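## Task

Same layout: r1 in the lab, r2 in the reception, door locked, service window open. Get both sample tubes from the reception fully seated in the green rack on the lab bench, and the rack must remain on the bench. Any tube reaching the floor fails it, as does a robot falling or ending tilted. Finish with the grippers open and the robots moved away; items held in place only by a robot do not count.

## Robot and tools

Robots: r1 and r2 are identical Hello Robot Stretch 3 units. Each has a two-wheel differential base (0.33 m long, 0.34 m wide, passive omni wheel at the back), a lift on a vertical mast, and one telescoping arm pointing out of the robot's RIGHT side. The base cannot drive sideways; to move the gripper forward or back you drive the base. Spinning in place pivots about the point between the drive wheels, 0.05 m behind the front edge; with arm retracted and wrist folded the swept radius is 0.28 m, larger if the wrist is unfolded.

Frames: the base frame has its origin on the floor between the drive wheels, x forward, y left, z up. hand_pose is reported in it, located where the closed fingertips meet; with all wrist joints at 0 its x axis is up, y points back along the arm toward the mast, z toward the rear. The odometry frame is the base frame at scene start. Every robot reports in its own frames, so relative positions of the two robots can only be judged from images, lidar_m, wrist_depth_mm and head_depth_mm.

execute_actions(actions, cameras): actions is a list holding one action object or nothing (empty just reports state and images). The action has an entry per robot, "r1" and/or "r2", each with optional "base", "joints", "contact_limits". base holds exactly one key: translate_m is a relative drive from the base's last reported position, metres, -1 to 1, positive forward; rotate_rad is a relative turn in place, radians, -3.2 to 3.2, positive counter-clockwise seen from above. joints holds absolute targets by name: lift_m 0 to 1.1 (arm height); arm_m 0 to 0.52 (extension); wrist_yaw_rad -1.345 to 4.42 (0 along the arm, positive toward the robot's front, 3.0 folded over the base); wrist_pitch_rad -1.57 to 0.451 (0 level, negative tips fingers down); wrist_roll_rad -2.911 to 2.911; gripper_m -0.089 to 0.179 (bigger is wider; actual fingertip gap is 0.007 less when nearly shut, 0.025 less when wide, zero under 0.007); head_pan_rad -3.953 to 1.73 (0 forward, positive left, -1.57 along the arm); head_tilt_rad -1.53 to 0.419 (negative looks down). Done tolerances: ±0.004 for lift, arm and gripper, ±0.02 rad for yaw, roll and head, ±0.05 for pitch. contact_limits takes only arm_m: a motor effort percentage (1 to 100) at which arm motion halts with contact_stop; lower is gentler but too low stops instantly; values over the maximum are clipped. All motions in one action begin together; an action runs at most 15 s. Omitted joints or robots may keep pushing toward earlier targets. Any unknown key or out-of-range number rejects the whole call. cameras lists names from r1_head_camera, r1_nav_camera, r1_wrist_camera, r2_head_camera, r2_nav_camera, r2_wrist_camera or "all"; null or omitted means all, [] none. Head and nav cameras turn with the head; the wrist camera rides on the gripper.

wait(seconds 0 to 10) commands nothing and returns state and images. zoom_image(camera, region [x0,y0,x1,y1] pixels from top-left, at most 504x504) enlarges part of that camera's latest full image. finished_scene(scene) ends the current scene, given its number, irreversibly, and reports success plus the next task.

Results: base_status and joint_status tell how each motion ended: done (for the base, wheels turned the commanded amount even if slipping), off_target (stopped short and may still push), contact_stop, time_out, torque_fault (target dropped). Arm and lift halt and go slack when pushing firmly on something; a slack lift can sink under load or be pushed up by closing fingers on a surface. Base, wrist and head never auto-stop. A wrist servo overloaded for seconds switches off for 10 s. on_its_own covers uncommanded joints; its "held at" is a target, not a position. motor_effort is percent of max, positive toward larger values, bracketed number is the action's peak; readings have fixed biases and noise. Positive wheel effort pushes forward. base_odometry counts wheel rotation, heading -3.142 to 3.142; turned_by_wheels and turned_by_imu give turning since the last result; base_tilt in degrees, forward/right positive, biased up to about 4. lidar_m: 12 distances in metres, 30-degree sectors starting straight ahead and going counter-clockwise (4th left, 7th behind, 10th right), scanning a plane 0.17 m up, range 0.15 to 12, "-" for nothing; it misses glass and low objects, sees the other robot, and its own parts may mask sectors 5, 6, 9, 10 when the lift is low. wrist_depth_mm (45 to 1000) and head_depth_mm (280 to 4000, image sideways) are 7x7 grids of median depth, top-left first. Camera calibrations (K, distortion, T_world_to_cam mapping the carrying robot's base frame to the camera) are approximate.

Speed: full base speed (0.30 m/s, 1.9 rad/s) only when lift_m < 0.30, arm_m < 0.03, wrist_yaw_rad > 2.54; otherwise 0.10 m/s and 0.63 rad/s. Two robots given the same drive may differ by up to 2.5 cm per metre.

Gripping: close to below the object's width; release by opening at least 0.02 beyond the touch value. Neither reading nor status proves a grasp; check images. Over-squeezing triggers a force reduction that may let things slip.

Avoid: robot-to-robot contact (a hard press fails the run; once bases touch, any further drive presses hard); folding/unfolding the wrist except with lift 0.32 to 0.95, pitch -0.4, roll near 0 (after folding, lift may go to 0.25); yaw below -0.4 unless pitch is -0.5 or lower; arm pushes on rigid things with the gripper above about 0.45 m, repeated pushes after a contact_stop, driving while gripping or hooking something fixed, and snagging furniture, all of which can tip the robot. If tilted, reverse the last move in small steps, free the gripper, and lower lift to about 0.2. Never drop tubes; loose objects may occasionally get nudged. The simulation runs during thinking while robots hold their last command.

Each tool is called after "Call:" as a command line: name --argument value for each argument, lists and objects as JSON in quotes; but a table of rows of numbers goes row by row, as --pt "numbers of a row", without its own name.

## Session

Call:
execute_actions --actions '[]' --cameras '["r1_nav_camera","r2_nav_camera"]'

Scene clock: 0.00 s.
r1.base_odometry: x=+0.000 y=+0.000 heading=+0.000 (m, m, rad; r1's odometry frame)
r1.turned_by_wheels: +0.000 (rad since the last result)
r1.turned_by_imu: +0.000 (rad since the last result)
r1.base_tilt: forward=-0.1 right=-1.6 (deg)
r1.lidar_m: 2.29 0.99 1.47 2.06 1.05 0.87 0.86 0.93 1.46 1.45 1.60 2.52
r1.head_depth_mm: 1922 3102 3316 3421 3431 2936 2034 / 1959 3077 3366 3429 3461 2989 2011 / 1956 3044 3402 3439 3456 2927 2022 / 1949 3045 3519 3537 3563 2956 2023 / 1944 3036 3584 3586 3621 2767 2013 / 1947 3076 3612 3639 2269 2774 2018 / 1929 3025 3686 3697 2271 1330 2015
r1.base_status: not commanded
r1.joint_positions: lift_m=+0.508 arm_m=+0.001 wrist_yaw_rad=+2.860 wrist_pitch_rad=-0.384 wrist_roll_rad=+0.012 gripper_m=+0.037 head_pan_rad=+0.013 head_tilt_rad=-0.002
r1.joint_status: not commanded
r1.motor_effort: left_wheel=+0 right_wheel=+1 lift_m=+34 arm_m=+0 wrist_yaw_rad=+0 wrist_pitch_rad=+6 wrist_roll_rad=+0 gripper_m=+0 head_pan_rad=+0 head_tilt_rad=+2 (%)
r1.hand_pose: x=+0.0424 y=+0.0736 z=+0.5287 quat_wxyz=(+0.232, +0.710, +0.035, +0.664) (m; r1's base frame)
r1.wrist_depth_mm: - - - - - - - / - - - - - - - / - - - - - - - / - - - - - - - / 912 - 956 944 985 967 970 / 774 - 757 796 828 822 859 / 672 679 686 697 698 693 704
r2.base_odometry: x=+0.000 y=+0.000 heading=+0.000 (m, m, rad; r2's odometry frame)
r2.turned_by_wheels: +0.000 (rad since the last result)
r2.turned_by_imu: +0.000 (rad since the last result)
r2.base_tilt: forward=+0.0 right=-2.2 (deg)
r2.lidar_m: 1.12 1.23 1.85 1.43 1.44 2.07 3.19 1.72 1.33 1.32 1.43 1.12
r2.head_depth_mm: 1010 1015 1021 1027 1036 1037 1043 / 1043 1048 1056 1061 1070 1074 1083 / 1054 1063 1070 1071 1079 1089 1094 / 1072 1072 1080 1090 1095 1101 1111 / 1080 1087 1093 1102 1104 1108 1119 / 1093 899 1101 - 3461 1277 1117 / 1106 906 1142 - - 1374 1025
r2.base_status: not commanded
r2.joint_positions: lift_m=+0.321 arm_m=-0.001 wrist_yaw_rad=+2.944 wrist_pitch_rad=-0.387 wrist_roll_rad=-0.003 gripper_m=+0.037 head_pan_rad=+0.007 head_tilt_rad=-0.013
r2.joint_status: not commanded
r2.motor_effort: left_wheel=+0 right_wheel=+1 lift_m=+28 arm_m=+0 wrist_yaw_rad=+1 wrist_pitch_rad=+4 wrist_roll_rad=+1 gripper_m=+0 head_pan_rad=+0 head_tilt_rad=+2 (%)
r2.hand_pose: x=+0.0235 y=+0.0803 z=+0.3403 quat_wxyz=(+0.204, +0.703, +0.067, +0.678) (m; r2's base frame)
r2.wrist_depth_mm: - - - - - - - / - - - - - - - / 983 - - - - - - / 802 - 801 803 798 824 802 / 661 648 680 666 697 676 655 / 557 548 - 553 528 557 555 / 477 485 - 477 493 475 490
pictures: r1_nav_camera (sideways: a quarter turn counterclockwise sets it upright), r2_nav_camera (sideways: a quarter turn counterclockwise sets it upright)
camera_calibration (this result's frames):
r1_nav_camera: T_world_to_cam=[[-0.0472502, -0.0278902, 0.998494, -1.25375], [-0.0247501, -0.999271, -0.0290831, 0.0876896], [0.998576, -0.026087, 0.0465254, -0.10663], [0, 0, 0, 1]] pos_world=[0.0494087, 0.0498767, 1.25937]
r2_nav_camera: T_world_to_cam=[[0.0117707, -0.0214068, 0.999702, -1.26058], [0.000475104, -0.999771, -0.0214139, 0.0797776], [0.999931, 0.000727019, -0.0117578, -0.0350033], [0, 0, 0, 1]] pos_world=[0.0498009, 0.0527997, 1.2615]
Images, in order (width x height): r1_nav_camera 672x504, r2_nav_camera 672x504.

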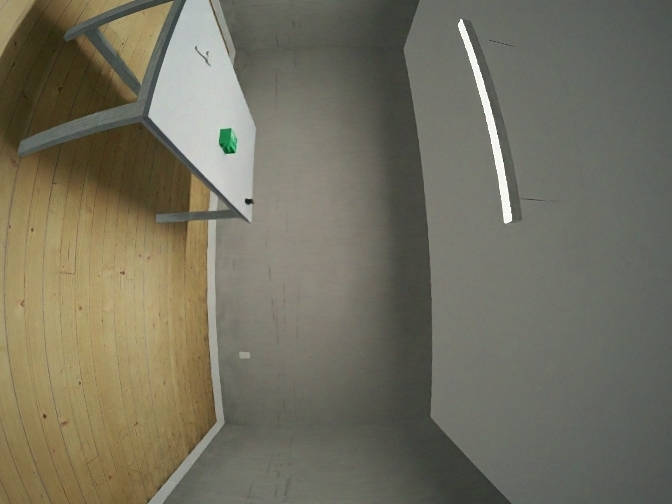

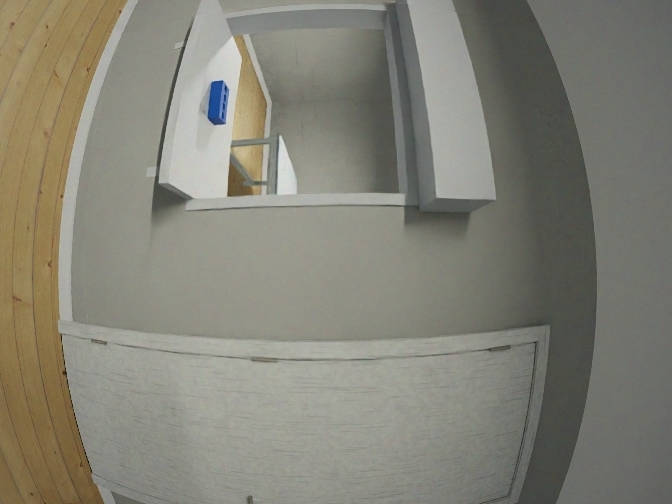

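Call:
execute_actions --actions '[{"r1":{"joints":{"head_pan_rad":0.45,"head_tilt_rad":-0.4,"lift_m":0.28,"wrist_yaw_rad":3.0}},"r2":{"joints":{"head_pan_rad":-3.75,"head_tilt_rad":-0.4,"lift_m":0.28}}}]' --cameras '["r1_head_camera","r2_head_camera","r2_nav_camera"]'

Scene clock: 6.37 s.
r1.base_odometry: x=+0.000 y=+0.000 heading=+0.000 (m, m, rad; r1's odometry frame)
r1.turned_by_wheels: +0.000 (rad since the last result)
r1.turned_by_imu: -0.001 (rad since the last result)
r1.base_tilt: forward=-0.1 right=-1.6 (deg)
r1.lidar_m: 2.29 0.99 1.47 2.07 1.05 0.87 0.86 0.93 1.45 1.45 1.60 2.52
r1.head_depth_mm: 2992 3185 3423 3184 2186 1675 1339 / 3147 3393 3446 2807 2180 1663 1337 / 3346 3596 2407 2645 2159 1654 1332 / 3498 3921 2400 1395 2164 1651 1343 / 3832 - - 1293 1912 1546 1343 / - - - 1300 2069 1644 1343 / 3688 3847 - 1484 1977 1638 1331
r1.base_status: not commanded
r1.joint_positions: lift_m=+0.280 arm_m=+0.001 wrist_yaw_rad=+2.997 wrist_pitch_rad=-0.384 wrist_roll_rad=+0.012 gripper_m=+0.037 head_pan_rad=+0.443 head_tilt_rad=-0.395
r1.joint_status: all done
r1.motor_effort: left_wheel=+0(0) right_wheel=+1(1) lift_m=+25(29) arm_m=-1(1) wrist_yaw_rad=+2(1) wrist_pitch_rad=+6(6) wrist_roll_rad=+0(0) gripper_m=-1(0) head_pan_rad=+2(24) head_tilt_rad=-2(23) (%)
r1.hand_pose: x=+0.0116 y=+0.0802 z=+0.3006 quat_wxyz=(+0.185, +0.706, +0.084, +0.679) (m; r1's base frame)
r1.wrist_depth_mm: 969 - - - - - - / - - - - - - - / 904 - 953 962 988 - - / 714 736 739 764 752 774 805 / 571 598 - 604 628 642 634 / 500 518 - 534 525 529 537 / - - - - 447 457 459
r2.base_odometry: x=+0.000 y=+0.000 heading=+0.000 (m, m, rad; r2's odometry frame)
r2.turned_by_wheels: +0.000 (rad since the last result)
r2.turned_by_imu: +0.001 (rad since the last result)
r2.base_tilt: forward=-0.1 right=-2.1 (deg)
r2.lidar_m: 1.12 1.22 1.84 1.44 1.44 2.08 3.19 1.72 1.34 1.32 1.43 1.12
r2.head_depth_mm: 3685 - - 1315 1004 1690 1355 / 3458 3738 3886 1324 2021 1700 1374 / 3256 3536 3609 1421 2223 1702 1382 / 3070 3314 3404 1658 2214 1703 1389 / 2947 3116 3276 2719 2236 1713 1381 / 2784 2962 3144 3242 2248 1725 1398 / 2687 2833 3011 3083 2258 1728 1396
r2.base_status: not commanded
r2.joint_positions: lift_m=+0.281 arm_m=-0.001 wrist_yaw_rad=+2.944 wrist_pitch_rad=-0.387 wrist_roll_rad=-0.003 gripper_m=+0.037 head_pan_rad=-3.743 head_tilt_rad=-0.395
r2.joint_status: all done
r2.motor_effort: left_wheel=+0(0) right_wheel=+1(0) lift_m=+16(27) arm_m=+0(1) wrist_yaw_rad=+1(0) wrist_pitch_rad=+4(4) wrist_roll_rad=+1(1) gripper_m=+0(0) head_pan_rad=-4(36) head_tilt_rad=-1(25) (%)
r2.hand_pose: x=+0.0235 y=+0.0802 z=+0.3003 quat_wxyz=(+0.204, +0.703, +0.067, +0.678) (m; r2's base frame)
r2.wrist_depth_mm: - - - - - - - / - - - - - - - / 912 - 978 972 958 934 956 / 746 - 730 734 739 757 763 / 597 590 625 608 611 604 630 / 499 508 - 530 481 515 513 / 449 - - 444 454 441 448
pictures: r1_head_camera (sideways: a quarter turn clockwise sets it upright), r2_head_camera (sideways: a quarter turn clockwise sets it upright), r2_nav_camera (sideways: a quarter turn counterclockwise sets it upright)
camera_calibration (this result's frames):
r1_head_camera: T_world_to_cam=[[-0.396217, -0.174627, -0.901398, 1.20422], [-0.394293, 0.918973, -0.00471746, 0.010734], [0.829184, 0.353545, -0.432967, 0.519807], [0, 0, 0, 1]] pos_world=[0.0503478, 0.0166495, 1.31059]
r2_head_camera: T_world_to_cam=[[0.319479, -0.249455, -0.914169, 1.20948], [-0.578528, -0.815409, 0.020325, -0.0176106], [-0.750492, 0.522379, -0.404823, 0.482634], [0, 0, 0, 1]] pos_world=[-0.0343798, 0.0352341, 1.30141]
r2_nav_camera: T_world_to_cam=[[-0.304342, 0.234802, 0.92317, -1.15853], [0.577412, 0.816271, -0.0172574, 0.0708372], [-0.757609, 0.527797, -0.384003, 0.460241], [0, 0, 0, 1]] pos_world=[-0.0448099, -0.0287101, 1.24748]
Images, in order (width x height): r1_head_camera 896x504, r2_head_camera 896x504, r2_nav_camera 672x504.

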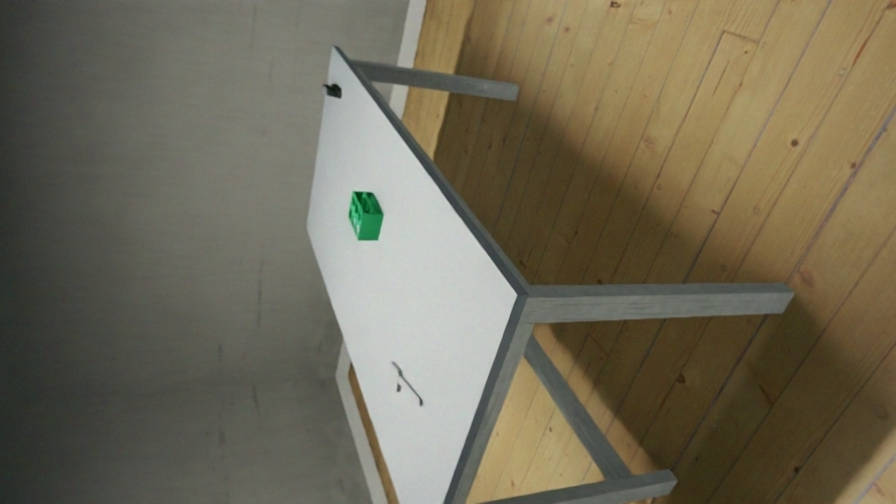

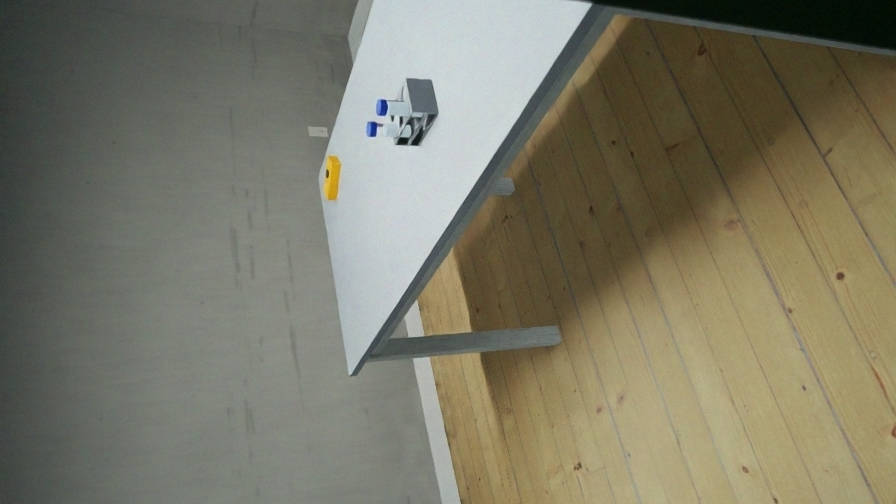

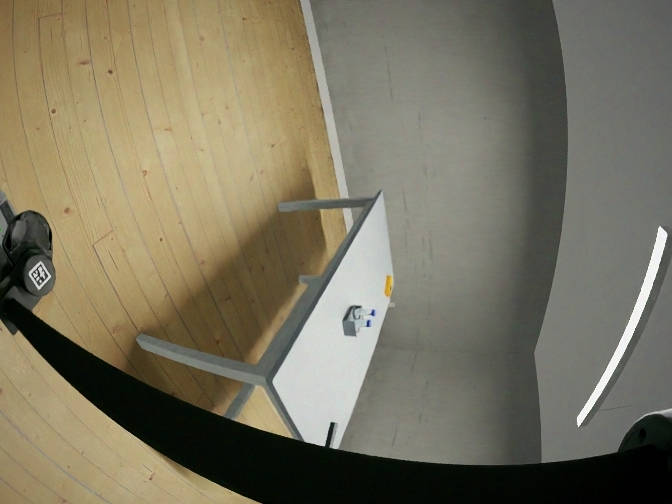

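Call:
execute_actions --actions '[]'

Scene clock: 33.57 s.
r1.base_odometry: x=+0.000 y=+0.000 heading=+0.000 (m, m, rad; r1's odometry frame)
r1.turned_by_wheels: +0.000 (rad since the last result)
r1.turned_by_imu: -0.001 (rad since the last result)
r1.base_tilt: forward=+0.0 right=-1.6 (deg)
r1.lidar_m: 2.30 0.98 1.47 2.07 1.06 0.87 0.86 0.93 1.45 1.45 1.60 2.53
r1.head_depth_mm: 2998 3121 3302 3230 2195 1653 1345 / 3167 3364 3422 2817 2197 1656 1339 / 3329 3561 2388 2653 2165 1654 1333 / 3604 3795 2410 1390 2158 1649 1333 / 3771 - - 1302 1938 1541 1339 / 3955 - - 1293 2067 1649 1337 / 3656 3810 - 1486 1981 1645 1328
r1.base_status: not commanded
r1.joint_positions: lift_m=+0.280 arm_m=+0.001 wrist_yaw_rad=+2.997 wrist_pitch_rad=-0.384 wrist_roll_rad=+0.012 gripper_m=+0.037 head_pan_rad=+0.443 head_tilt_rad=-0.395
r1.joint_status: all done
r1.motor_effort: left_wheel=+1(0) right_wheel=+1(1) lift_m=+26(29) arm_m=-1(1) wrist_yaw_rad=+2(1) wrist_pitch_rad=+6(6) wrist_roll_rad=+0(0) gripper_m=+0(0) head_pan_rad=+2(24) head_tilt_rad=-2(23) (%)
r1.hand_pose: x=+0.0116 y=+0.0802 z=+0.3006 quat_wxyz=(+0.185, +0.706, +0.084, +0.679) (m; r1's base frame)
r1.wrist_depth_mm: 967 - - - - - - / - - - - - - - / 893 - 970 987 - - - / 714 715 734 754 763 770 789 / 582 584 - 609 632 623 643 / 495 509 - 527 529 532 537 / - - - - 449 455 460
r2.base_odometry: x=+0.000 y=+0.000 heading=+0.000 (m, m, rad; r2's odometry frame)
r2.turned_by_wheels: +0.000 (rad since the last result)
r2.turned_by_imu: +0.000 (rad since the last result)
r2.base_tilt: forward=-0.1 right=-2.2 (deg)
r2.lidar_m: 1.12 1.23 1.84 1.44 1.44 2.08 3.20 1.72 1.34 1.32 1.44 1.12
r2.head_depth_mm: 3691 - - 1318 1009 1685 1359 / 3433 3708 3879 1327 2045 1699 1383 / 3257 3514 3603 1419 2212 1705 1382 / 3100 3302 3418 1661 2232 1708 1382 / 2933 3134 3268 2703 2235 1720 1392 / 2789 2976 3160 3231 2240 1718 1393 / 2666 2864 3000 3089 2250 1725 1405
r2.base_status: not commanded
r2.joint_positions: lift_m=+0.281 arm_m=-0.001 wrist_yaw_rad=+2.944 wrist_pitch_rad=-0.387 wrist_roll_rad=-0.003 gripper_m=+0.037 head_pan_rad=-3.743 head_tilt_rad=-0.395
r2.joint_status: all done
r2.motor_effort: left_wheel=+0(0) right_wheel=+1(0) lift_m=+16(27) arm_m=-1(1) wrist_yaw_rad=+0(0) wrist_pitch_rad=+4(4) wrist_roll_rad=+1(1) gripper_m=+0(0) head_pan_rad=-3(36) head_tilt_rad=-2(25) (%)
r2.hand_pose: x=+0.0235 y=+0.0802 z=+0.3003 quat_wxyz=(+0.204, +0.703, +0.067, +0.678) (m; r2's base frame)
r2.wrist_depth_mm: - - - - - - - / - - - - - - - / 914 - 956 967 953 972 943 / 731 - 732 719 755 744 749 / 600 590 634 606 616 607 607 / 504 501 - 517 476 514 524 / 443 - - 437 443 438 449
pictures: r1_head_camera (sideways: a quarter turn clockwise sets it upright), r1_nav_camera (sideways: a quarter turn counterclockwise sets it upright), r1_wrist_camera, r2_head_camera (sideways: a quarter turn clockwise sets it upright), r2_nav_camera (sideways: a quarter turn counterclockwise sets it upright), r2_wrist_camera
camera_calibration (this result's frames):
r1_head_camera: T_world_to_cam=[[-0.396217, -0.174627, -0.901398, 1.20422], [-0.394293, 0.918973, -0.00471746, 0.010734], [0.829184, 0.353545, -0.432967, 0.519808], [0, 0, 0, 1]] pos_world=[0.0503478, 0.0166495, 1.31059]
r1_nav_camera: T_world_to_cam=[[0.317352, 0.12031, 0.940645, -1.18016], [0.386587, -0.922168, -0.0124783, 0.0635521], [0.865932, 0.367601, -0.339162, 0.396226], [0, 0, 0, 1]] pos_world=[0.00685202, 0.0549377, 1.24529]
r1_wrist_camera: T_world_to_cam=[[0.992366, -0.120352, 0.0269314, -0.0117038], [-0.0435684, -0.546406, -0.836386, 0.322599], [0.115376, 0.828828, -0.547478, 0.261508], [0, 0, 0, 1]] pos_world=[-0.00450218, -0.0418839, 0.413302]
r2_head_camera: T_world_to_cam=[[0.319477, -0.249457, -0.914169, 1.20948], [-0.578533, -0.815406, 0.020325, -0.0176106], [-0.750489, 0.522384, -0.404823, 0.482634], [0, 0, 0, 1]] pos_world=[-0.0343795, 0.0352343, 1.30141]
r2_nav_camera: T_world_to_cam=[[-0.304341, 0.234804, 0.92317, -1.15853], [0.577417, 0.816267, -0.0172574, 0.0708372], [-0.757606, 0.527802, -0.384004, 0.460241], [0, 0, 0, 1]] pos_world=[-0.0448101, -0.0287098, 1.24748]
r2_wrist_camera: T_world_to_cam=[[0.984557, -0.173851, 0.0205733, -0.00983768], [-0.0819522, -0.561549, -0.823375, 0.31838], [0.154698, 0.808973, -0.567125, 0.262742], [0, 0, 0, 1]] pos_world=[-0.00486787, -0.0354753, 0.411355]
Images, in order (width x height): r1_head_camera 896x504, r1_nav_camera 672x504, r1_wrist_camera 644x364, r2_head_camera 896x504, r2_nav_camera 672x504, r2_wrist_camera 644x364.

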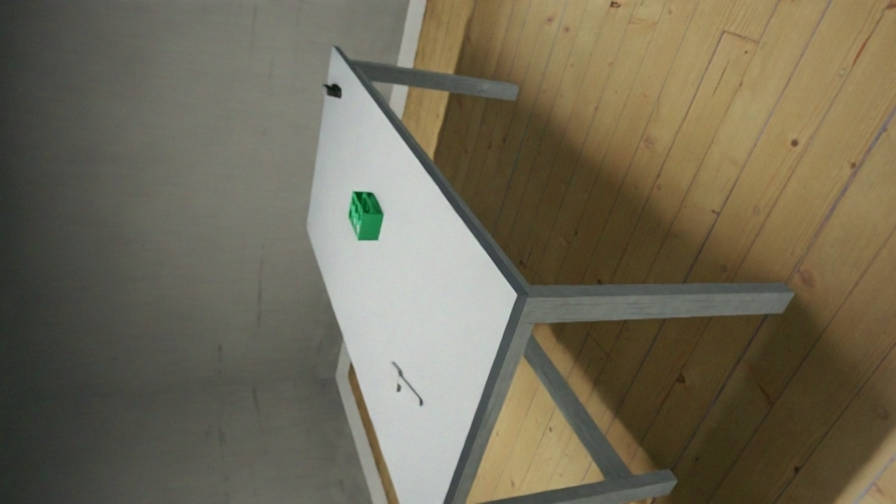

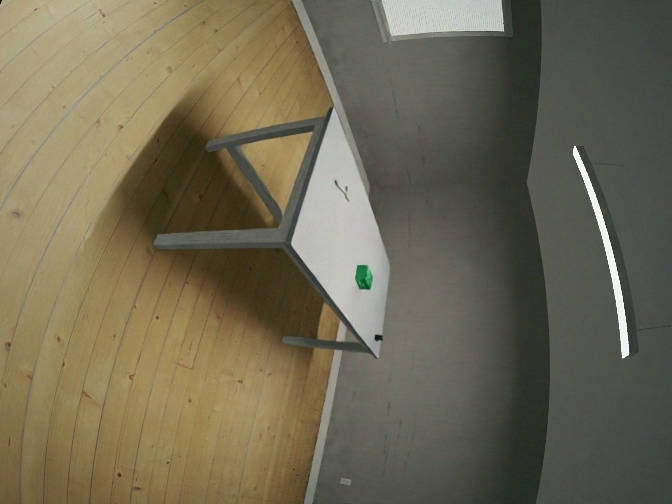

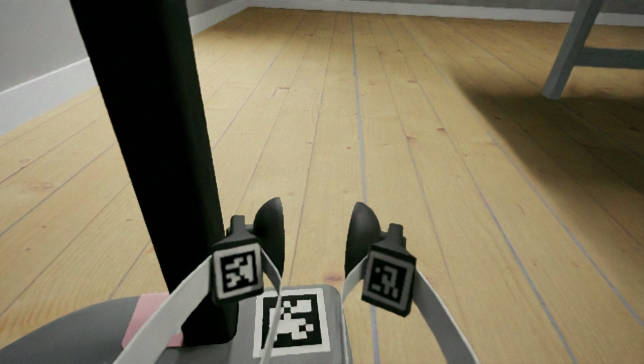

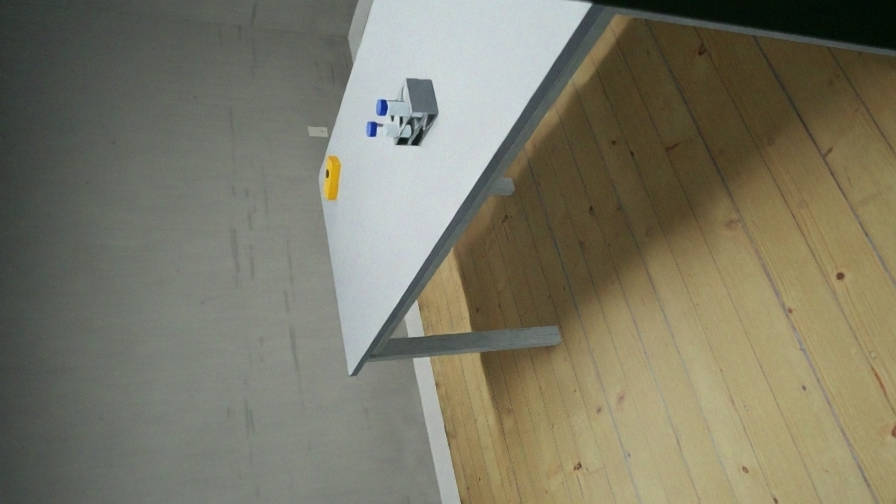

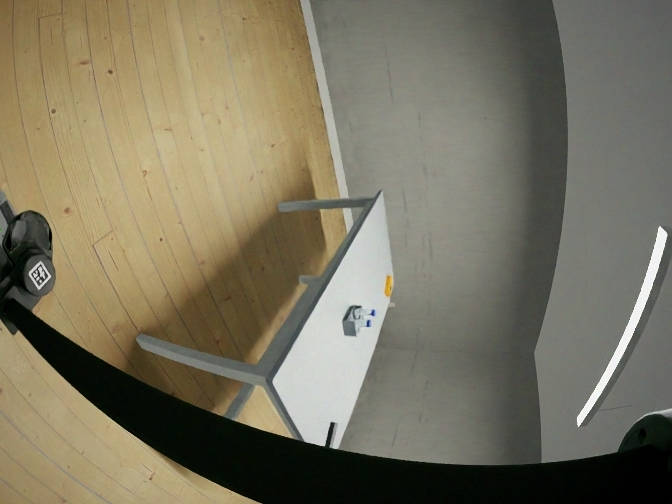

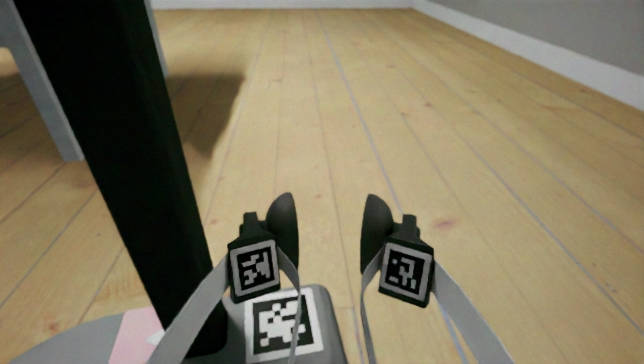

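Call:
execute_actions --actions '[{"r1":{"base":{"rotate_rad":3.08},"joints":{"head_pan_rad":-1.9,"head_tilt_rad":-0.6}},"r2":{"base":{"rotate_rad":2.88},"joints":{"head_pan_rad":-1.57,"head_tilt_rad":-0.6}}}]' --cameras '[]'

Call:
execute_actions --actions '[{"r1":{"base":{"translate_m":-1.0}},"r2":{"base":{"translate_m":1.0}}}]' --cameras '[]'

Call:
execute_actions --actions '[{"r1":{"base":{"translate_m":-0.44},"joints":{"head_pan_rad":-1.57}},"r2":{"base":{"rotate_rad":0.15},"joints":{"lift_m":0.5}}}]' --cameras '[]'

Call:
execute_actions --actions '[{"r1":{"base":{"rotate_rad":-0.10},"joints":{"lift_m":0.82,"wrist_pitch_rad":-0.4}},"r2":{"joints":{"lift_m":0.82,"wrist_pitch_rad":-0.4}}}]' --cameras '["r1_head_camera","r2_head_camera","r1_nav_camera","r2_nav_camera"]'

Scene clock: 57.23 s.
r1.base_odometry: x=+0.000 y=+0.000 heading=+3.080 (m, m, rad; r1's odometry frame)
r1.turned_by_wheels: +3.080 (rad since the last result)
r1.turned_by_imu: +3.073 (rad since the last result)
r1.base_tilt: forward=-0.2 right=-1.6 (deg)
r1.lidar_m: 0.86 0.90 1.34 1.44 1.55 2.32 2.30 0.99 1.46 2.42 1.11 0.87
r1.head_depth_mm: 3187 3592 1448 2233 1743 1414 1213 / 3131 3558 3176 2087 1730 1416 1211 / 3034 3456 3106 2235 1739 1409 1196 / 2928 3278 3134 2241 1721 1404 1197 / 2894 3187 3123 2234 1727 1409 1196 / 2811 3161 3076 2223 1715 1408 1198 / 2762 2975 3109 2204 1709 1405 1183
r1.base_status: done
r1.joint_positions: lift_m=+0.280 arm_m=+0.001 wrist_yaw_rad=+2.998 wrist_pitch_rad=-0.384 wrist_roll_rad=+0.012 gripper_m=+0.037 head_pan_rad=-1.893 head_tilt_rad=-0.593
r1.joint_status: all done
r1.motor_effort: left_wheel=-2(10) right_wheel=+3(12) lift_m=+25(25) arm_m=-1(1) wrist_yaw_rad=+2(1) wrist_pitch_rad=+6(6) wrist_roll_rad=+0(0) gripper_m=-1(0) head_pan_rad=-3(32) head_tilt_rad=-3(19) (%)
r1.hand_pose: x=+0.0115 y=+0.0802 z=+0.3006 quat_wxyz=(+0.185, +0.706, +0.084, +0.679) (m; r1's base frame)
r1.wrist_depth_mm: - - - - - - - / - - - - - - - / 917 - 953 1000 1000 - 994 / 714 722 764 735 764 774 800 / 578 593 - 624 629 630 641 / 494 515 - 526 520 532 534 / - - - - 450 455 462
r2.base_odometry: x=+0.000 y=+0.000 heading=+2.880 (m, m, rad; r2's odometry frame)
r2.turned_by_wheels: +2.880 (rad since the last result)
r2.turned_by_imu: +2.878 (rad since the last result)
r2.base_tilt: forward=-0.1 right=-2.3 (deg)
r2.lidar_m: 2.07 2.26 1.45 1.32 1.32 1.22 1.12 1.15 1.42 2.88 0.88 0.87
r2.head_depth_mm: 2107 2238 2318 2207 1727 1431 1217 / 2648 2817 2823 2210 1738 1432 1225 / 2986 3302 3059 2229 1754 1435 1219 / 2943 3228 3085 2242 1757 1448 1226 / 2841 3185 3108 2255 1758 1447 1228 / 2831 3104 3139 2253 1766 1456 1228 / 2802 3070 3149 2267 1769 1446 1233
r2.base_status: done
r2.joint_positions: lift_m=+0.281 arm_m=-0.001 wrist_yaw_rad=+2.944 wrist_pitch_rad=-0.387 wrist_roll_rad=-0.003 gripper_m=+0.037 head_pan_rad=-1.577 head_tilt_rad=-0.593
r2.joint_status: all done
r2.motor_effort: left_wheel=-1(6) right_wheel=+3(12) lift_m=+15(16) arm_m=-1(1) wrist_yaw_rad=+0(0) wrist_pitch_rad=+4(4) wrist_roll_rad=+1(1) gripper_m=+0(0) head_pan_rad=+3(39) head_tilt_rad=-2(17) (%)
r2.hand_pose: x=+0.0235 y=+0.0802 z=+0.3003 quat_wxyz=(+0.204, +0.703, +0.067, +0.678) (m; r2's base frame)
r2.wrist_depth_mm: - - - - - - - / - - - - - - - / 949 - 915 982 941 978 981 / 726 - 755 740 755 746 757 / 589 585 621 601 622 610 610 / 507 511 - 522 476 515 511 / 451 - - 444 439 442 445
pictures: none
No camera images: the call's "cameras" was empty. Leave "cameras" out to get every camera's image.

Scene clock: 62.27 s.
r1.base_odometry: x=+0.998 y=-0.062 heading=+3.080 (m, m, rad; r1's odometry frame)
r1.turned_by_wheels: +0.000 (rad since the last result)
r1.turned_by_imu: -0.005 (rad since the last result)
r1.base_tilt: forward=-0.1 right=-1.4 (deg)
r1.lidar_m: 1.86 1.97 1.57 1.55 1.67 2.48 2.46 1.31 1.15 0.51 0.52 1.89
r1.head_depth_mm: 3087 3576 1298 894 792 1419 1211 / 3008 3447 1285 914 759 1424 1207 / 2931 3346 1281 915 754 1403 1202 / 2830 3204 1271 912 730 1407 1200 / 2788 3145 1265 907 707 1404 1189 / 2675 3043 3038 903 702 1365 1187 / 2669 2945 3052 904 700 1337 964
r1.base_status: done
r1.joint_positions: lift_m=+0.280 arm_m=+0.001 wrist_yaw_rad=+2.998 wrist_pitch_rad=-0.384 wrist_roll_rad=+0.012 gripper_m=+0.037 head_pan_rad=-1.893 head_tilt_rad=-0.593
r1.joint_status: not commanded
r1.motor_effort: left_wheel=-1(11) right_wheel=+3(6) lift_m=+25(26) arm_m=-1(1) wrist_yaw_rad=+1(2) wrist_pitch_rad=+6(6) wrist_roll_rad=+0(0) gripper_m=+1(0) head_pan_rad=-4(2) head_tilt_rad=-3(3) (%)
r1.hand_pose: x=+0.0114 y=+0.0802 z=+0.3006 quat_wxyz=(+0.185, +0.706, +0.084, +0.679) (m; r1's base frame)
r1.wrist_depth_mm: - - - - - - - / - - - - - - - / 906 - 972 973 - - - / 713 717 741 746 783 811 800 / 590 585 - 612 639 630 637 / 499 514 - 523 528 523 536 / - - - - 445 451 460
r2.base_odometry: x=-0.966 y=+0.259 heading=+2.880 (m, m, rad; r2's odometry frame)
r2.turned_by_wheels: +0.000 (rad since the last result)
r2.turned_by_imu: +0.003 (rad since the last result)
r2.base_tilt: forward=+0.0 right=-2.2 (deg)
r2.lidar_m: 2.19 2.22 1.62 1.49 1.50 1.84 2.13 2.15 0.70 1.20 1.22 1.11
r2.head_depth_mm: 2962 3288 3039 912 789 1128 1168 / 2885 3259 1213 914 768 1432 1219 / 2834 3175 1268 918 767 1442 1219 / 2805 3105 1276 923 747 1443 1223 / 2747 3036 1280 924 747 1451 1228 / 2732 2989 3122 852 727 1445 1229 / 2670 2925 3133 866 731 1422 1230
r2.base_status: done
r2.joint_positions: lift_m=+0.281 arm_m=-0.001 wrist_yaw_rad=+2.944 wrist_pitch_rad=-0.387 wrist_roll_rad=-0.003 gripper_m=+0.037 head_pan_rad=-1.577 head_tilt_rad=-0.593
r2.joint_status: not commanded
r2.motor_effort: left_wheel=-2(5) right_wheel=+3(11) lift_m=+16(16) arm_m=-1(1) wrist_yaw_rad=+0(0) wrist_pitch_rad=+4(4) wrist_roll_rad=+1(1) gripper_m=-1(0) head_pan_rad=+3(3) head_tilt_rad=-2(3) (%)
r2.hand_pose: x=+0.0235 y=+0.0802 z=+0.3002 quat_wxyz=(+0.204, +0.703, +0.067, +0.678) (m; r2's base frame)
r2.wrist_depth_mm: - - - - - - - / - - - - - - - / 929 - 960 920 942 946 993 / 736 - 753 735 743 742 760 / 607 601 623 596 623 604 606 / 507 509 - 524 473 507 497 / 451 - - 441 442 442 441
pictures: none
No camera images: the call's "cameras" was empty. Leave "cameras" out to get every camera's image.

Scene clock: 65.47 s.
r1.base_odometry: x=+1.437 y=-0.089 heading=+3.080 (m, m, rad; r1's odometry frame)
r1.turned_by_wheels: +0.000 (rad since the last result)
r1.turned_by_imu: -0.003 (rad since the last result)
r1.base_tilt: forward=-0.2 right=-1.6 (deg)
r1.lidar_m: 2.30 2.07 1.62 1.60 1.71 2.05 2.02 0.90 1.10 1.09 0.78 0.75
r1.head_depth_mm: 2667 2991 3185 923 712 1316 1205 / 2726 3021 3162 915 709 1323 1202 / 2705 3000 3171 875 711 1346 1184 / 2756 3047 3143 908 707 1341 1193 / 2737 3056 3047 909 705 1339 1192 / 2750 3044 3059 900 703 1349 1189 / 2747 3106 3057 899 701 1333 1186
r1.base_status: done
r1.joint_positions: lift_m=+0.280 arm_m=+0.001 wrist_yaw_rad=+2.998 wrist_pitch_rad=-0.384 wrist_roll_rad=+0.012 gripper_m=+0.037 head_pan_rad=-1.577 head_tilt_rad=-0.593
r1.joint_status: all done
r1.motor_effort: left_wheel=-2(11) right_wheel=+3(6) lift_m=+25(26) arm_m=-1(1) wrist_yaw_rad=+1(1) wrist_pitch_rad=+6(6) wrist_roll_rad=+0(0) gripper_m=-1(0) head_pan_rad=+2(19) head_tilt_rad=-3(3) (%)
r1.hand_pose: x=+0.0114 y=+0.0802 z=+0.3006 quat_wxyz=(+0.185, +0.706, +0.084, +0.679) (m; r1's base frame)
r1.wrist_depth_mm: - - - - - - - / - - - - - - - / 922 - 961 982 988 - - / 719 717 739 745 764 789 806 / 582 593 - 622 626 635 651 / 492 513 - 527 530 526 539 / - - - - 453 456 458
r2.base_odometry: x=-0.966 y=+0.259 heading=+3.030 (m, m, rad; r2's odometry frame)
r2.turned_by_wheels: +0.150 (rad since the last result)
r2.turned_by_imu: +0.150 (rad since the last result)
r2.base_tilt: forward=-0.1 right=-2.2 (deg)
r2.lidar_m: 2.19 2.10 1.54 1.49 1.52 2.12 2.13 2.22 0.70 1.20 1.25 1.10
r2.head_depth_mm: 2808 3079 1251 910 740 1436 1218 / 2814 3049 1260 916 742 1437 1218 / 2773 3055 1263 920 743 1438 1222 / 2766 3040 1273 887 747 1438 1221 / 2747 3051 1282 860 748 1446 1227 / 2764 3058 1288 894 752 1453 1237 / 2733 3032 1294 935 753 1451 1232
r2.base_status: done
r2.joint_positions: lift_m=+0.499 arm_m=-0.001 wrist_yaw_rad=+2.944 wrist_pitch_rad=-0.387 wrist_roll_rad=-0.003 gripper_m=+0.037 head_pan_rad=-1.577 head_tilt_rad=-0.593
r2.joint_status: all done
r2.motor_effort: left_wheel=-1(6) right_wheel=+3(9) lift_m=+38(37) arm_m=-1(1) wrist_yaw_rad=+0(0) wrist_pitch_rad=+4(5) wrist_roll_rad=+1(1) gripper_m=+0(1) head_pan_rad=+3(3) head_tilt_rad=-4(3) (%)
r2.hand_pose: x=+0.0235 y=+0.0802 z=+0.5191 quat_wxyz=(+0.204, +0.703, +0.068, +0.678) (m; r2's base frame)
r2.wrist_depth_mm: - - - - - - - / - - - - - - - / - - - - - - - / - - - - - - - / 917 910 966 901 967 950 913 / 765 765 - 775 744 797 772 / 664 662 681 669 670 677 682
pictures: none
No camera images: the call's "cameras" was empty. Leave "cameras" out to get every camera's image.

Scene clock: 71.20 s.
r1.base_odometry: x=+1.437 y=-0.089 heading=+2.980 (m, m, rad; r1's odometry frame)
r1.turned_by_wheels: -0.100 (rad since the last result)
r1.turned_by_imu: -0.101 (rad since the last result)
r1.base_tilt: forward=+0.0 right=-1.6 (deg)
r1.lidar_m: 2.30 2.26 1.65 1.60 1.66 2.10 2.02 0.90 1.13 1.09 1.13 0.75
r1.head_depth_mm: 2745 3090 3181 919 713 1359 - / 2711 3076 3173 915 710 1342 - / 2728 3031 3170 909 710 1343 - / 2706 3001 3097 912 706 1335 - / 2757 2989 3135 905 706 1337 - / 2681 2985 3153 900 702 1336 1213 / 2699 3015 3102 900 702 1300 1190
r1.base_status: done
r1.joint_positions: lift_m=+0.820 arm_m=+0.001 wrist_yaw_rad=+2.998 wrist_pitch_rad=-0.412 wrist_roll_rad=+0.012 gripper_m=+0.037 head_pan_rad=-1.577 head_tilt_rad=-0.593
r1.joint_status: all done
r1.motor_effort: left_wheel=+2(9) right_wheel=-1(5) lift_m=+40(43) arm_m=-2(1) wrist_yaw_rad=+1(2) wrist_pitch_rad=+6(5) wrist_roll_rad=+0(0) gripper_m=+0(1) head_pan_rad=+3(2) head_tilt_rad=-3(3) (%)
r1.hand_pose: x=+0.0109 y=+0.0769 z=+0.8338 quat_wxyz=(+0.195, +0.705, +0.094, +0.676) (m; r1's base frame)
r1.wrist_depth_mm: - - - - - - - / - - - - - - - / - - - - - - - / - - - - - - - / - - - - - - - / - - - - - - - / 973 975 997 - - - -
r2.base_odometry: x=-0.966 y=+0.259 heading=+3.030 (m, m, rad; r2's odometry frame)
r2.turned_by_wheels: +0.000 (rad since the last result)
r2.turned_by_imu: +0.001 (rad since the last result)
r2.base_tilt: forward=-0.1 right=-2.3 (deg)
r2.lidar_m: 2.20 2.10 1.54 1.48 1.53 2.12 2.12 2.22 0.70 1.20 1.25 1.10
r2.head_depth_mm: 2782 3071 1253 910 740 1426 1286 / 2758 3073 1261 915 742 1439 1272 / 2759 3079 1266 920 746 1435 1252 / 2755 3065 1270 885 746 1442 1278 / 2761 3063 1284 859 748 1444 1281 / 2750 3031 1290 893 751 1451 1224 / 2744 3046 1293 932 753 1453 1231
r2.base_status: not commanded
r2.joint_positions: lift_m=+0.819 arm_m=-0.001 wrist_yaw_rad=+2.944 wrist_pitch_rad=-0.413 wrist_roll_rad=-0.003 gripper_m=+0.037 head_pan_rad=-1.577 head_tilt_rad=-0.593
r2.joint_status: all done
r2.motor_effort: left_wheel=-1(1) right_wheel=+2(2) lift_m=+38(41) arm_m=-1(1) wrist_yaw_rad=+0(0) wrist_pitch_rad=+4(4) wrist_roll_rad=+1(1) gripper_m=+0(0) head_pan_rad=+3(3) head_tilt_rad=-2(3) (%)
r2.hand_pose: x=+0.0228 y=+0.0771 z=+0.8332 quat_wxyz=(+0.213, +0.702, +0.077, +0.676) (m; r2's base frame)
r2.wrist_depth_mm: - - - - - - - / - - - - - - - / - - - - - - - / - - - - - - - / - - - - - - - / - - - - - - - / 978 1000 990 961 976 992 996
pictures: r1_head_camera (sideways: a quarter turn clockwise sets it upright), r1_nav_camera (sideways: a quarter turn counterclockwise sets it upright), r2_head_camera (sideways: a quarter turn clockwise sets it upright), r2_nav_camera (sideways: a quarter turn counterclockwise sets it upright)
camera_calibration (this result's frames):
r1_head_camera: T_world_to_cam=[[0.0157335, 0.601911, -0.798408, 1.0674], [0.999043, -0.042059, -0.0120206, 0.0117403], [-0.0408155, -0.797455, -0.601996, 0.745038], [0, 0, 0, 1]] pos_world=[0.00188609, -0.0478538, 1.30088]
r1_nav_camera: T_world_to_cam=[[-0.0304896, -0.516874, 0.855518, -1.06698], [-0.998557, 0.0536136, -0.00319577, 0.0599146], [-0.0442156, -0.854381, -0.517763, 0.634186], [0, 0, 0, 1]] pos_world=[0.0553373, -0.0128699, 1.24137]
r2_head_camera: T_world_to_cam=[[0.0284864, 0.576483, -0.816612, 1.08403], [0.999531, -0.0255948, 0.0167987, -0.0226412], [-0.0112169, -0.816708, -0.576942, 0.702078], [0, 0, 0, 1]] pos_world=[-0.000374263, -0.0521104, 1.29067]
r2_nav_camera: T_world_to_cam=[[-0.0248525, -0.557913, 0.829527, -1.0381], [-0.999622, 0.0236111, -0.0140684, 0.0763014], [-0.0117371, -0.829563, -0.558289, 0.68247], [0, 0, 0, 1]] pos_world=[0.0584835, -0.0148174, 1.24322]
Images, in order (width x height): r1_head_camera 896x504, r1_nav_camera 672x504, r2_head_camera 896x504, r2_nav_camera 672x504.

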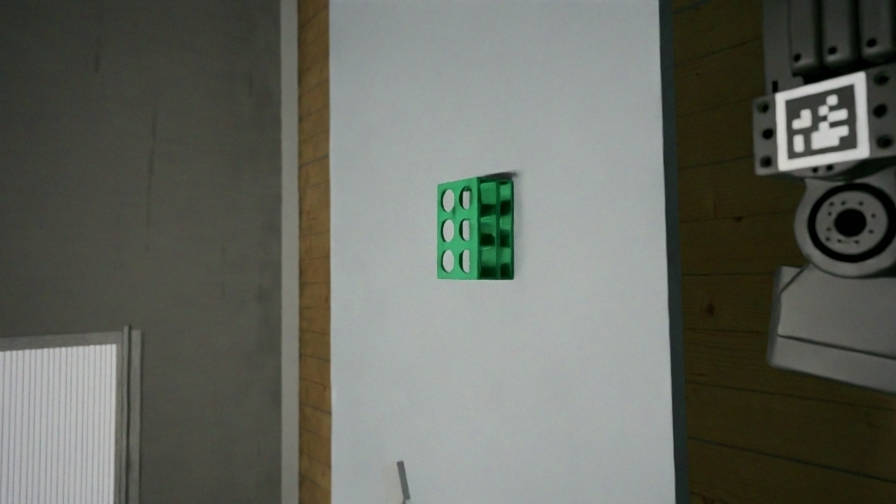

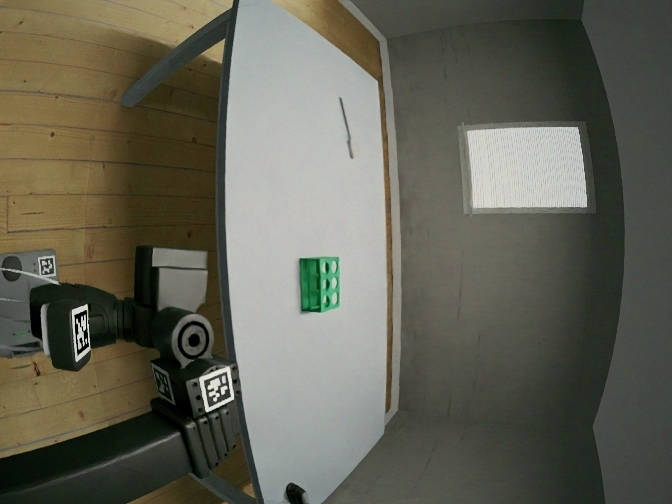

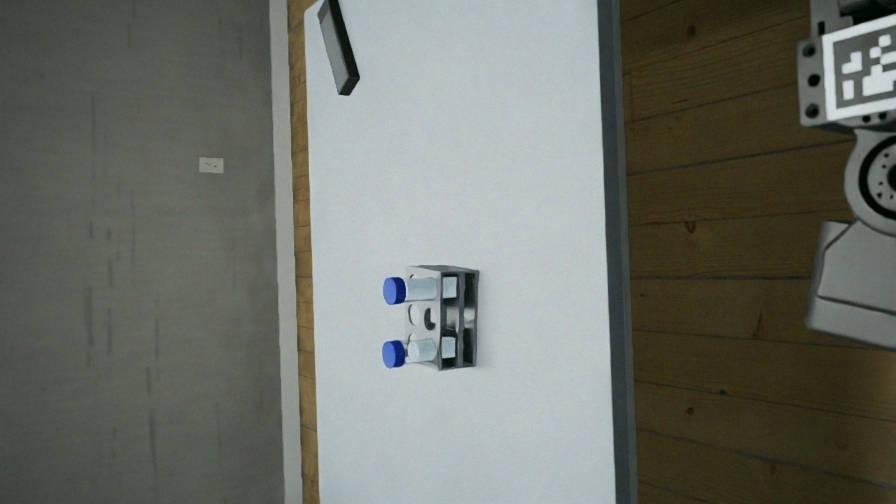

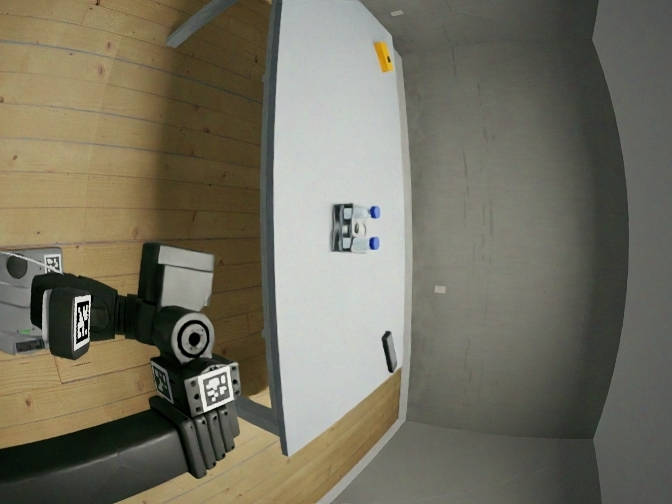

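Call:
execute_actions --actions '[{"r1":{"base":{"translate_m":-0.035},"joints":{"wrist_yaw_rad":0,"gripper_m":0.179,"arm_m":0.2}},"r2":{"base":{"translate_m":0.10},"joints":{"wrist_yaw_rad":0,"gripper_m":0.179,"arm_m":0.3}}}]' --cameras '[]'

Call:
execute_actions --actions '[{"r1":{"joints":{"lift_m":0.766}},"r2":{"joints":{"lift_m":0.766}}}]' --cameras '["r1_head_camera","r2_head_camera","r1_wrist_camera","r2_wrist_camera"]'

Scene clock: 84.87 s.
r1.base_odometry: x=+1.472 y=-0.095 heading=+2.980 (m, m, rad; r1's odometry frame)
r1.turned_by_wheels: +0.000 (rad since the last result)
r1.turned_by_imu: -0.001 (rad since the last result)
r1.base_tilt: forward=-0.1 right=-1.7 (deg)
r1.lidar_m: 2.33 2.26 1.66 1.60 1.66 2.05 1.99 0.86 1.13 1.09 1.13 0.78
r1.head_depth_mm: 2748 3071 3200 918 723 - - / 2719 3102 3226 956 - 1347 1175 / 2709 3047 3083 952 - 1358 1206 / 2697 3059 3164 949 - 1341 1197 / 2730 3053 3092 904 685 1345 1197 / 2701 3014 3100 909 701 1334 1194 / 2689 2997 3066 901 701 1304 1196
r1.base_status: done
r1.joint_positions: lift_m=+0.820 arm_m=+0.200 wrist_yaw_rad=+0.003 wrist_pitch_rad=-0.412 wrist_roll_rad=+0.012 gripper_m=+0.179 head_pan_rad=-1.577 head_tilt_rad=-0.593
r1.joint_status: all done
r1.motor_effort: left_wheel=+2(3) right_wheel=-1(6) lift_m=+40(41) arm_m=+3(2) wrist_yaw_rad=-3(3) wrist_pitch_rad=+6(6) wrist_roll_rad=+0(0) gripper_m=-1(92) head_pan_rad=+3(3) head_tilt_rad=-3(3) (%)
r1.hand_pose: x=-0.0209 y=-0.5699 z=+0.8338 quat_wxyz=(+0.688, +0.145, -0.696, -0.145) (m; r1's base frame)
r1.wrist_depth_mm: - - - - - - - / 516 548 554 582 597 611 653 / 395 401 407 394 426 434 454 / 311 318 309 273 257 339 343 / 266 263 260 252 256 284 283 / - 220 227 230 231 234 242 / 193 196 197 198 202 203 203
r2.base_odometry: x=-1.065 y=+0.270 heading=+3.030 (m, m, rad; r2's odometry frame)
r2.turned_by_wheels: +0.000 (rad since the last result)
r2.turned_by_imu: +0.001 (rad since the last result)
r2.base_tilt: forward=-0.1 right=-2.3 (deg)
r2.lidar_m: 2.10 2.09 1.54 1.49 1.51 2.12 2.22 0.78 0.77 1.20 1.25 1.01
r2.head_depth_mm: 2800 3078 1252 913 - - 1168 / 2772 3085 1261 1011 717 1432 1215 / 2777 3075 1259 - 710 1441 1224 / 2756 3074 1274 853 723 1446 1224 / 2763 3044 1278 925 747 1447 1229 / 2735 3020 1287 931 750 1452 1235 / 2729 3039 1293 934 753 1456 1234
r2.base_status: done
r2.joint_positions: lift_m=+0.819 arm_m=+0.300 wrist_yaw_rad=+0.001 wrist_pitch_rad=-0.413 wrist_roll_rad=-0.003 gripper_m=+0.179 head_pan_rad=-1.577 head_tilt_rad=-0.593
r2.joint_status: all done
r2.motor_effort: left_wheel=-1(3) right_wheel=+3(7) lift_m=+38(38) arm_m=+2(6) wrist_yaw_rad=-1(3) wrist_pitch_rad=+4(4) wrist_roll_rad=+1(1) gripper_m=+0(100) head_pan_rad=+3(4) head_tilt_rad=-2(4) (%)
r2.hand_pose: x=-0.0213 y=-0.6697 z=+0.8332 quat_wxyz=(+0.693, +0.146, -0.691, -0.145) (m; r2's base frame)
r2.wrist_depth_mm: - - - - - - - / 558 550 526 572 528 571 536 / 407 413 389 299 371 412 416 / 318 322 296 251 252 323 326 / 271 275 265 261 259 265 276 / - 225 227 225 227 224 - / 191 195 195 196 198 198 191
pictures: none
No camera images: the call's "cameras" was empty. Leave "cameras" out to get every camera's image.

Scene clock: 86.20 s.
r1.base_odometry: x=+1.472 y=-0.095 heading=+2.980 (m, m, rad; r1's odometry frame)
r1.turned_by_wheels: +0.000 (rad since the last result)
r1.turned_by_imu: +0.000 (rad since the last result)
r1.base_tilt: forward=-0.1 right=-1.6 (deg)
r1.lidar_m: 2.33 2.26 1.65 1.60 1.65 2.06 1.99 0.86 1.13 1.09 1.13 0.77
r1.head_depth_mm: 2762 3131 3189 922 715 1325 - / 2752 3050 3157 915 749 - 1207 / 2734 3080 3159 917 - 1365 1201 / 2725 3067 3167 912 - 1383 1195 / 2715 3037 3132 905 693 1343 1194 / 2669 3049 3149 903 704 1337 1191 / 2673 2960 3134 900 702 1300 1191
r1.base_status: not commanded
r1.joint_positions: lift_m=+0.766 arm_m=+0.200 wrist_yaw_rad=+0.003 wrist_pitch_rad=-0.412 wrist_roll_rad=+0.012 gripper_m=+0.179 head_pan_rad=-1.577 head_tilt_rad=-0.593
r1.joint_status: all done
r1.motor_effort: left_wheel=+2(3) right_wheel=-1(2) lift_m=+25(37) arm_m=+3(3) wrist_yaw_rad=-3(3) wrist_pitch_rad=+6(6) wrist_roll_rad=+0(0) gripper_m=+1(1) head_pan_rad=+1(2) head_tilt_rad=-3(3) (%)
r1.hand_pose: x=-0.0209 y=-0.5699 z=+0.7804 quat_wxyz=(+0.688, +0.145, -0.696, -0.145) (m; r1's base frame)
r1.wrist_depth_mm: 585 601 643 660 - - - / 377 390 396 258 373 446 459 / 282 287 265 239 220 314 326 / 223 228 224 224 221 243 249 / 192 189 191 193 197 204 204 / - 158 162 164 167 167 174 / 137 140 142 143 145 146 146
r2.base_odometry: x=-1.065 y=+0.270 heading=+3.030 (m, m, rad; r2's odometry frame)
r2.turned_by_wheels: +0.000 (rad since the last result)
r2.turned_by_imu: +0.000 (rad since the last result)
r2.base_tilt: forward=-0.2 right=-2.2 (deg)
r2.lidar_m: 2.10 2.09 1.54 1.49 1.51 2.12 2.23 0.78 0.77 1.20 1.25 1.02
r2.head_depth_mm: 2785 3073 1255 909 750 - - / 2777 3106 1262 953 - 1399 1215 / 2790 3052 1267 954 - 1437 1222 / 2779 3044 1281 867 749 1441 1222 / 2758 3066 1281 926 749 1451 1223 / 2746 3051 1287 928 752 1452 1230 / 2739 3010 1292 935 756 1453 1231
r2.base_status: not commanded
r2.joint_positions: lift_m=+0.767 arm_m=+0.300 wrist_yaw_rad=+0.001 wrist_pitch_rad=-0.413 wrist_roll_rad=-0.003 gripper_m=+0.179 head_pan_rad=-1.577 head_tilt_rad=-0.593
r2.joint_status: all done
r2.motor_effort: left_wheel=-2(1) right_wheel=+3(3) lift_m=+15(36) arm_m=+3(3) wrist_yaw_rad=-1(1) wrist_pitch_rad=+4(4) wrist_roll_rad=+1(1) gripper_m=+0(0) head_pan_rad=+3(3) head_tilt_rad=-2(3) (%)
r2.hand_pose: x=-0.0213 y=-0.6697 z=+0.7803 quat_wxyz=(+0.693, +0.146, -0.691, -0.145) (m; r2's base frame)
r2.wrist_depth_mm: 649 642 587 670 189 662 - / 408 405 354 228 206 411 416 / 295 294 264 235 219 297 302 / 231 231 232 233 230 232 236 / 199 198 191 192 193 193 199 / - 162 163 162 162 161 - / 139 141 141 142 142 142 139
pictures: r1_head_camera (sideways: a quarter turn clockwise sets it upright), r1_wrist_camera, r2_head_camera (sideways: a quarter turn clockwise sets it upright), r2_wrist_camera
camera_calibration (this result's frames):
r1_head_camera: T_world_to_cam=[[0.0157274, 0.601911, -0.798408, 1.0674], [0.999043, -0.042049, -0.0120206, 0.0117403], [-0.0408076, -0.797455, -0.601996, 0.745038], [0, 0, 0, 1]] pos_world=[0.00188657, -0.0478538, 1.30088]
r1_wrist_camera: T_world_to_cam=[[-0.999295, -0.0268127, 0.0262745, -0.0584705], [-0.0368735, 0.569739, -0.820998, 0.991413], [0.00704355, -0.821388, -0.570326, 0.141896], [0, 0, 0, 1]] pos_world=[-0.0228719, -0.449863, 0.896411]
r2_head_camera: T_world_to_cam=[[0.0284864, 0.576483, -0.816612, 1.08403], [0.999531, -0.0255948, 0.0167987, -0.0226412], [-0.0112169, -0.816708, -0.576942, 0.702078], [0, 0, 0, 1]] pos_world=[-0.000374263, -0.0521104, 1.29067]
r2_wrist_camera: T_world_to_cam=[[-0.999513, -0.0239886, 0.019976, -0.0474355], [-0.0302676, 0.588114, -0.808211, 1.04803], [0.00763968, -0.808422, -0.588554, 0.0790374], [0, 0, 0, 1]] pos_world=[-0.0162947, -0.553606, 0.894498]
Images, in order (width x height): r1_head_camera 896x504, r1_wrist_camera 644x364, r2_head_camera 896x504, r2_wrist_camera 644x364.

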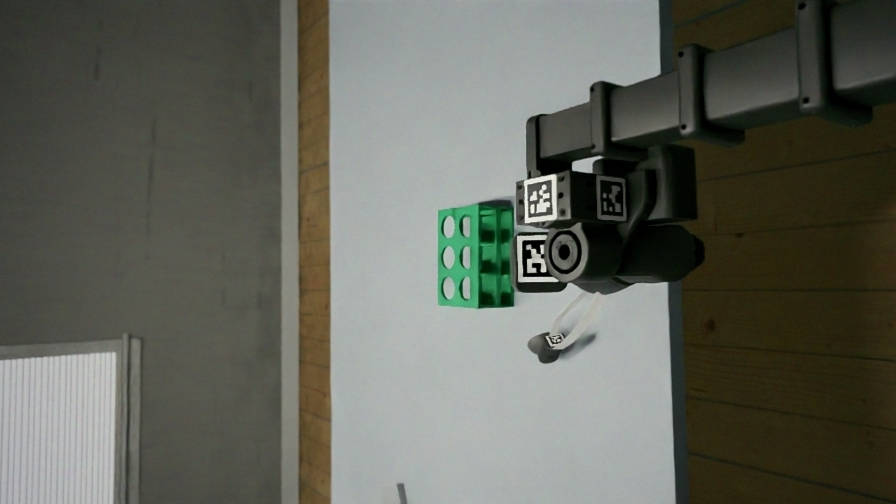

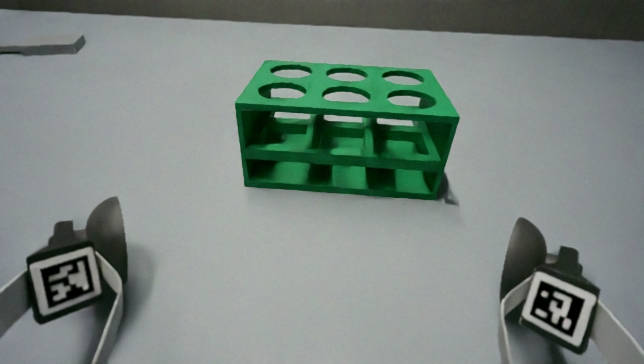

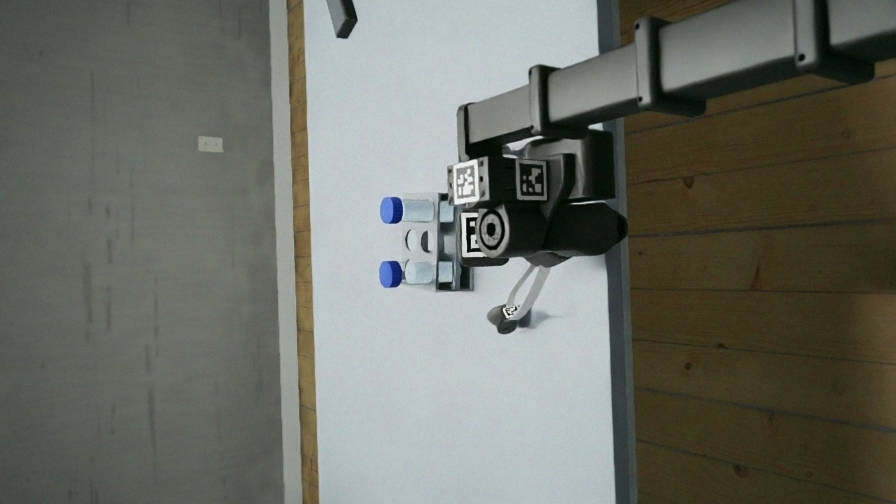

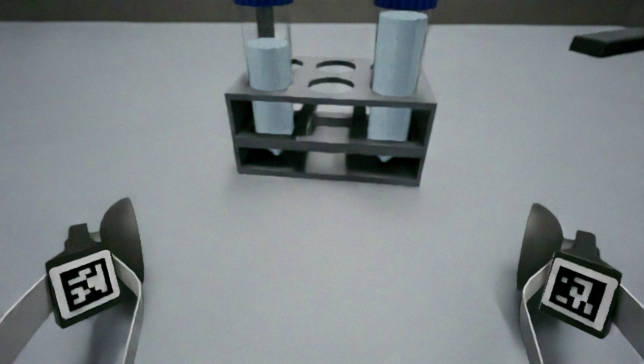

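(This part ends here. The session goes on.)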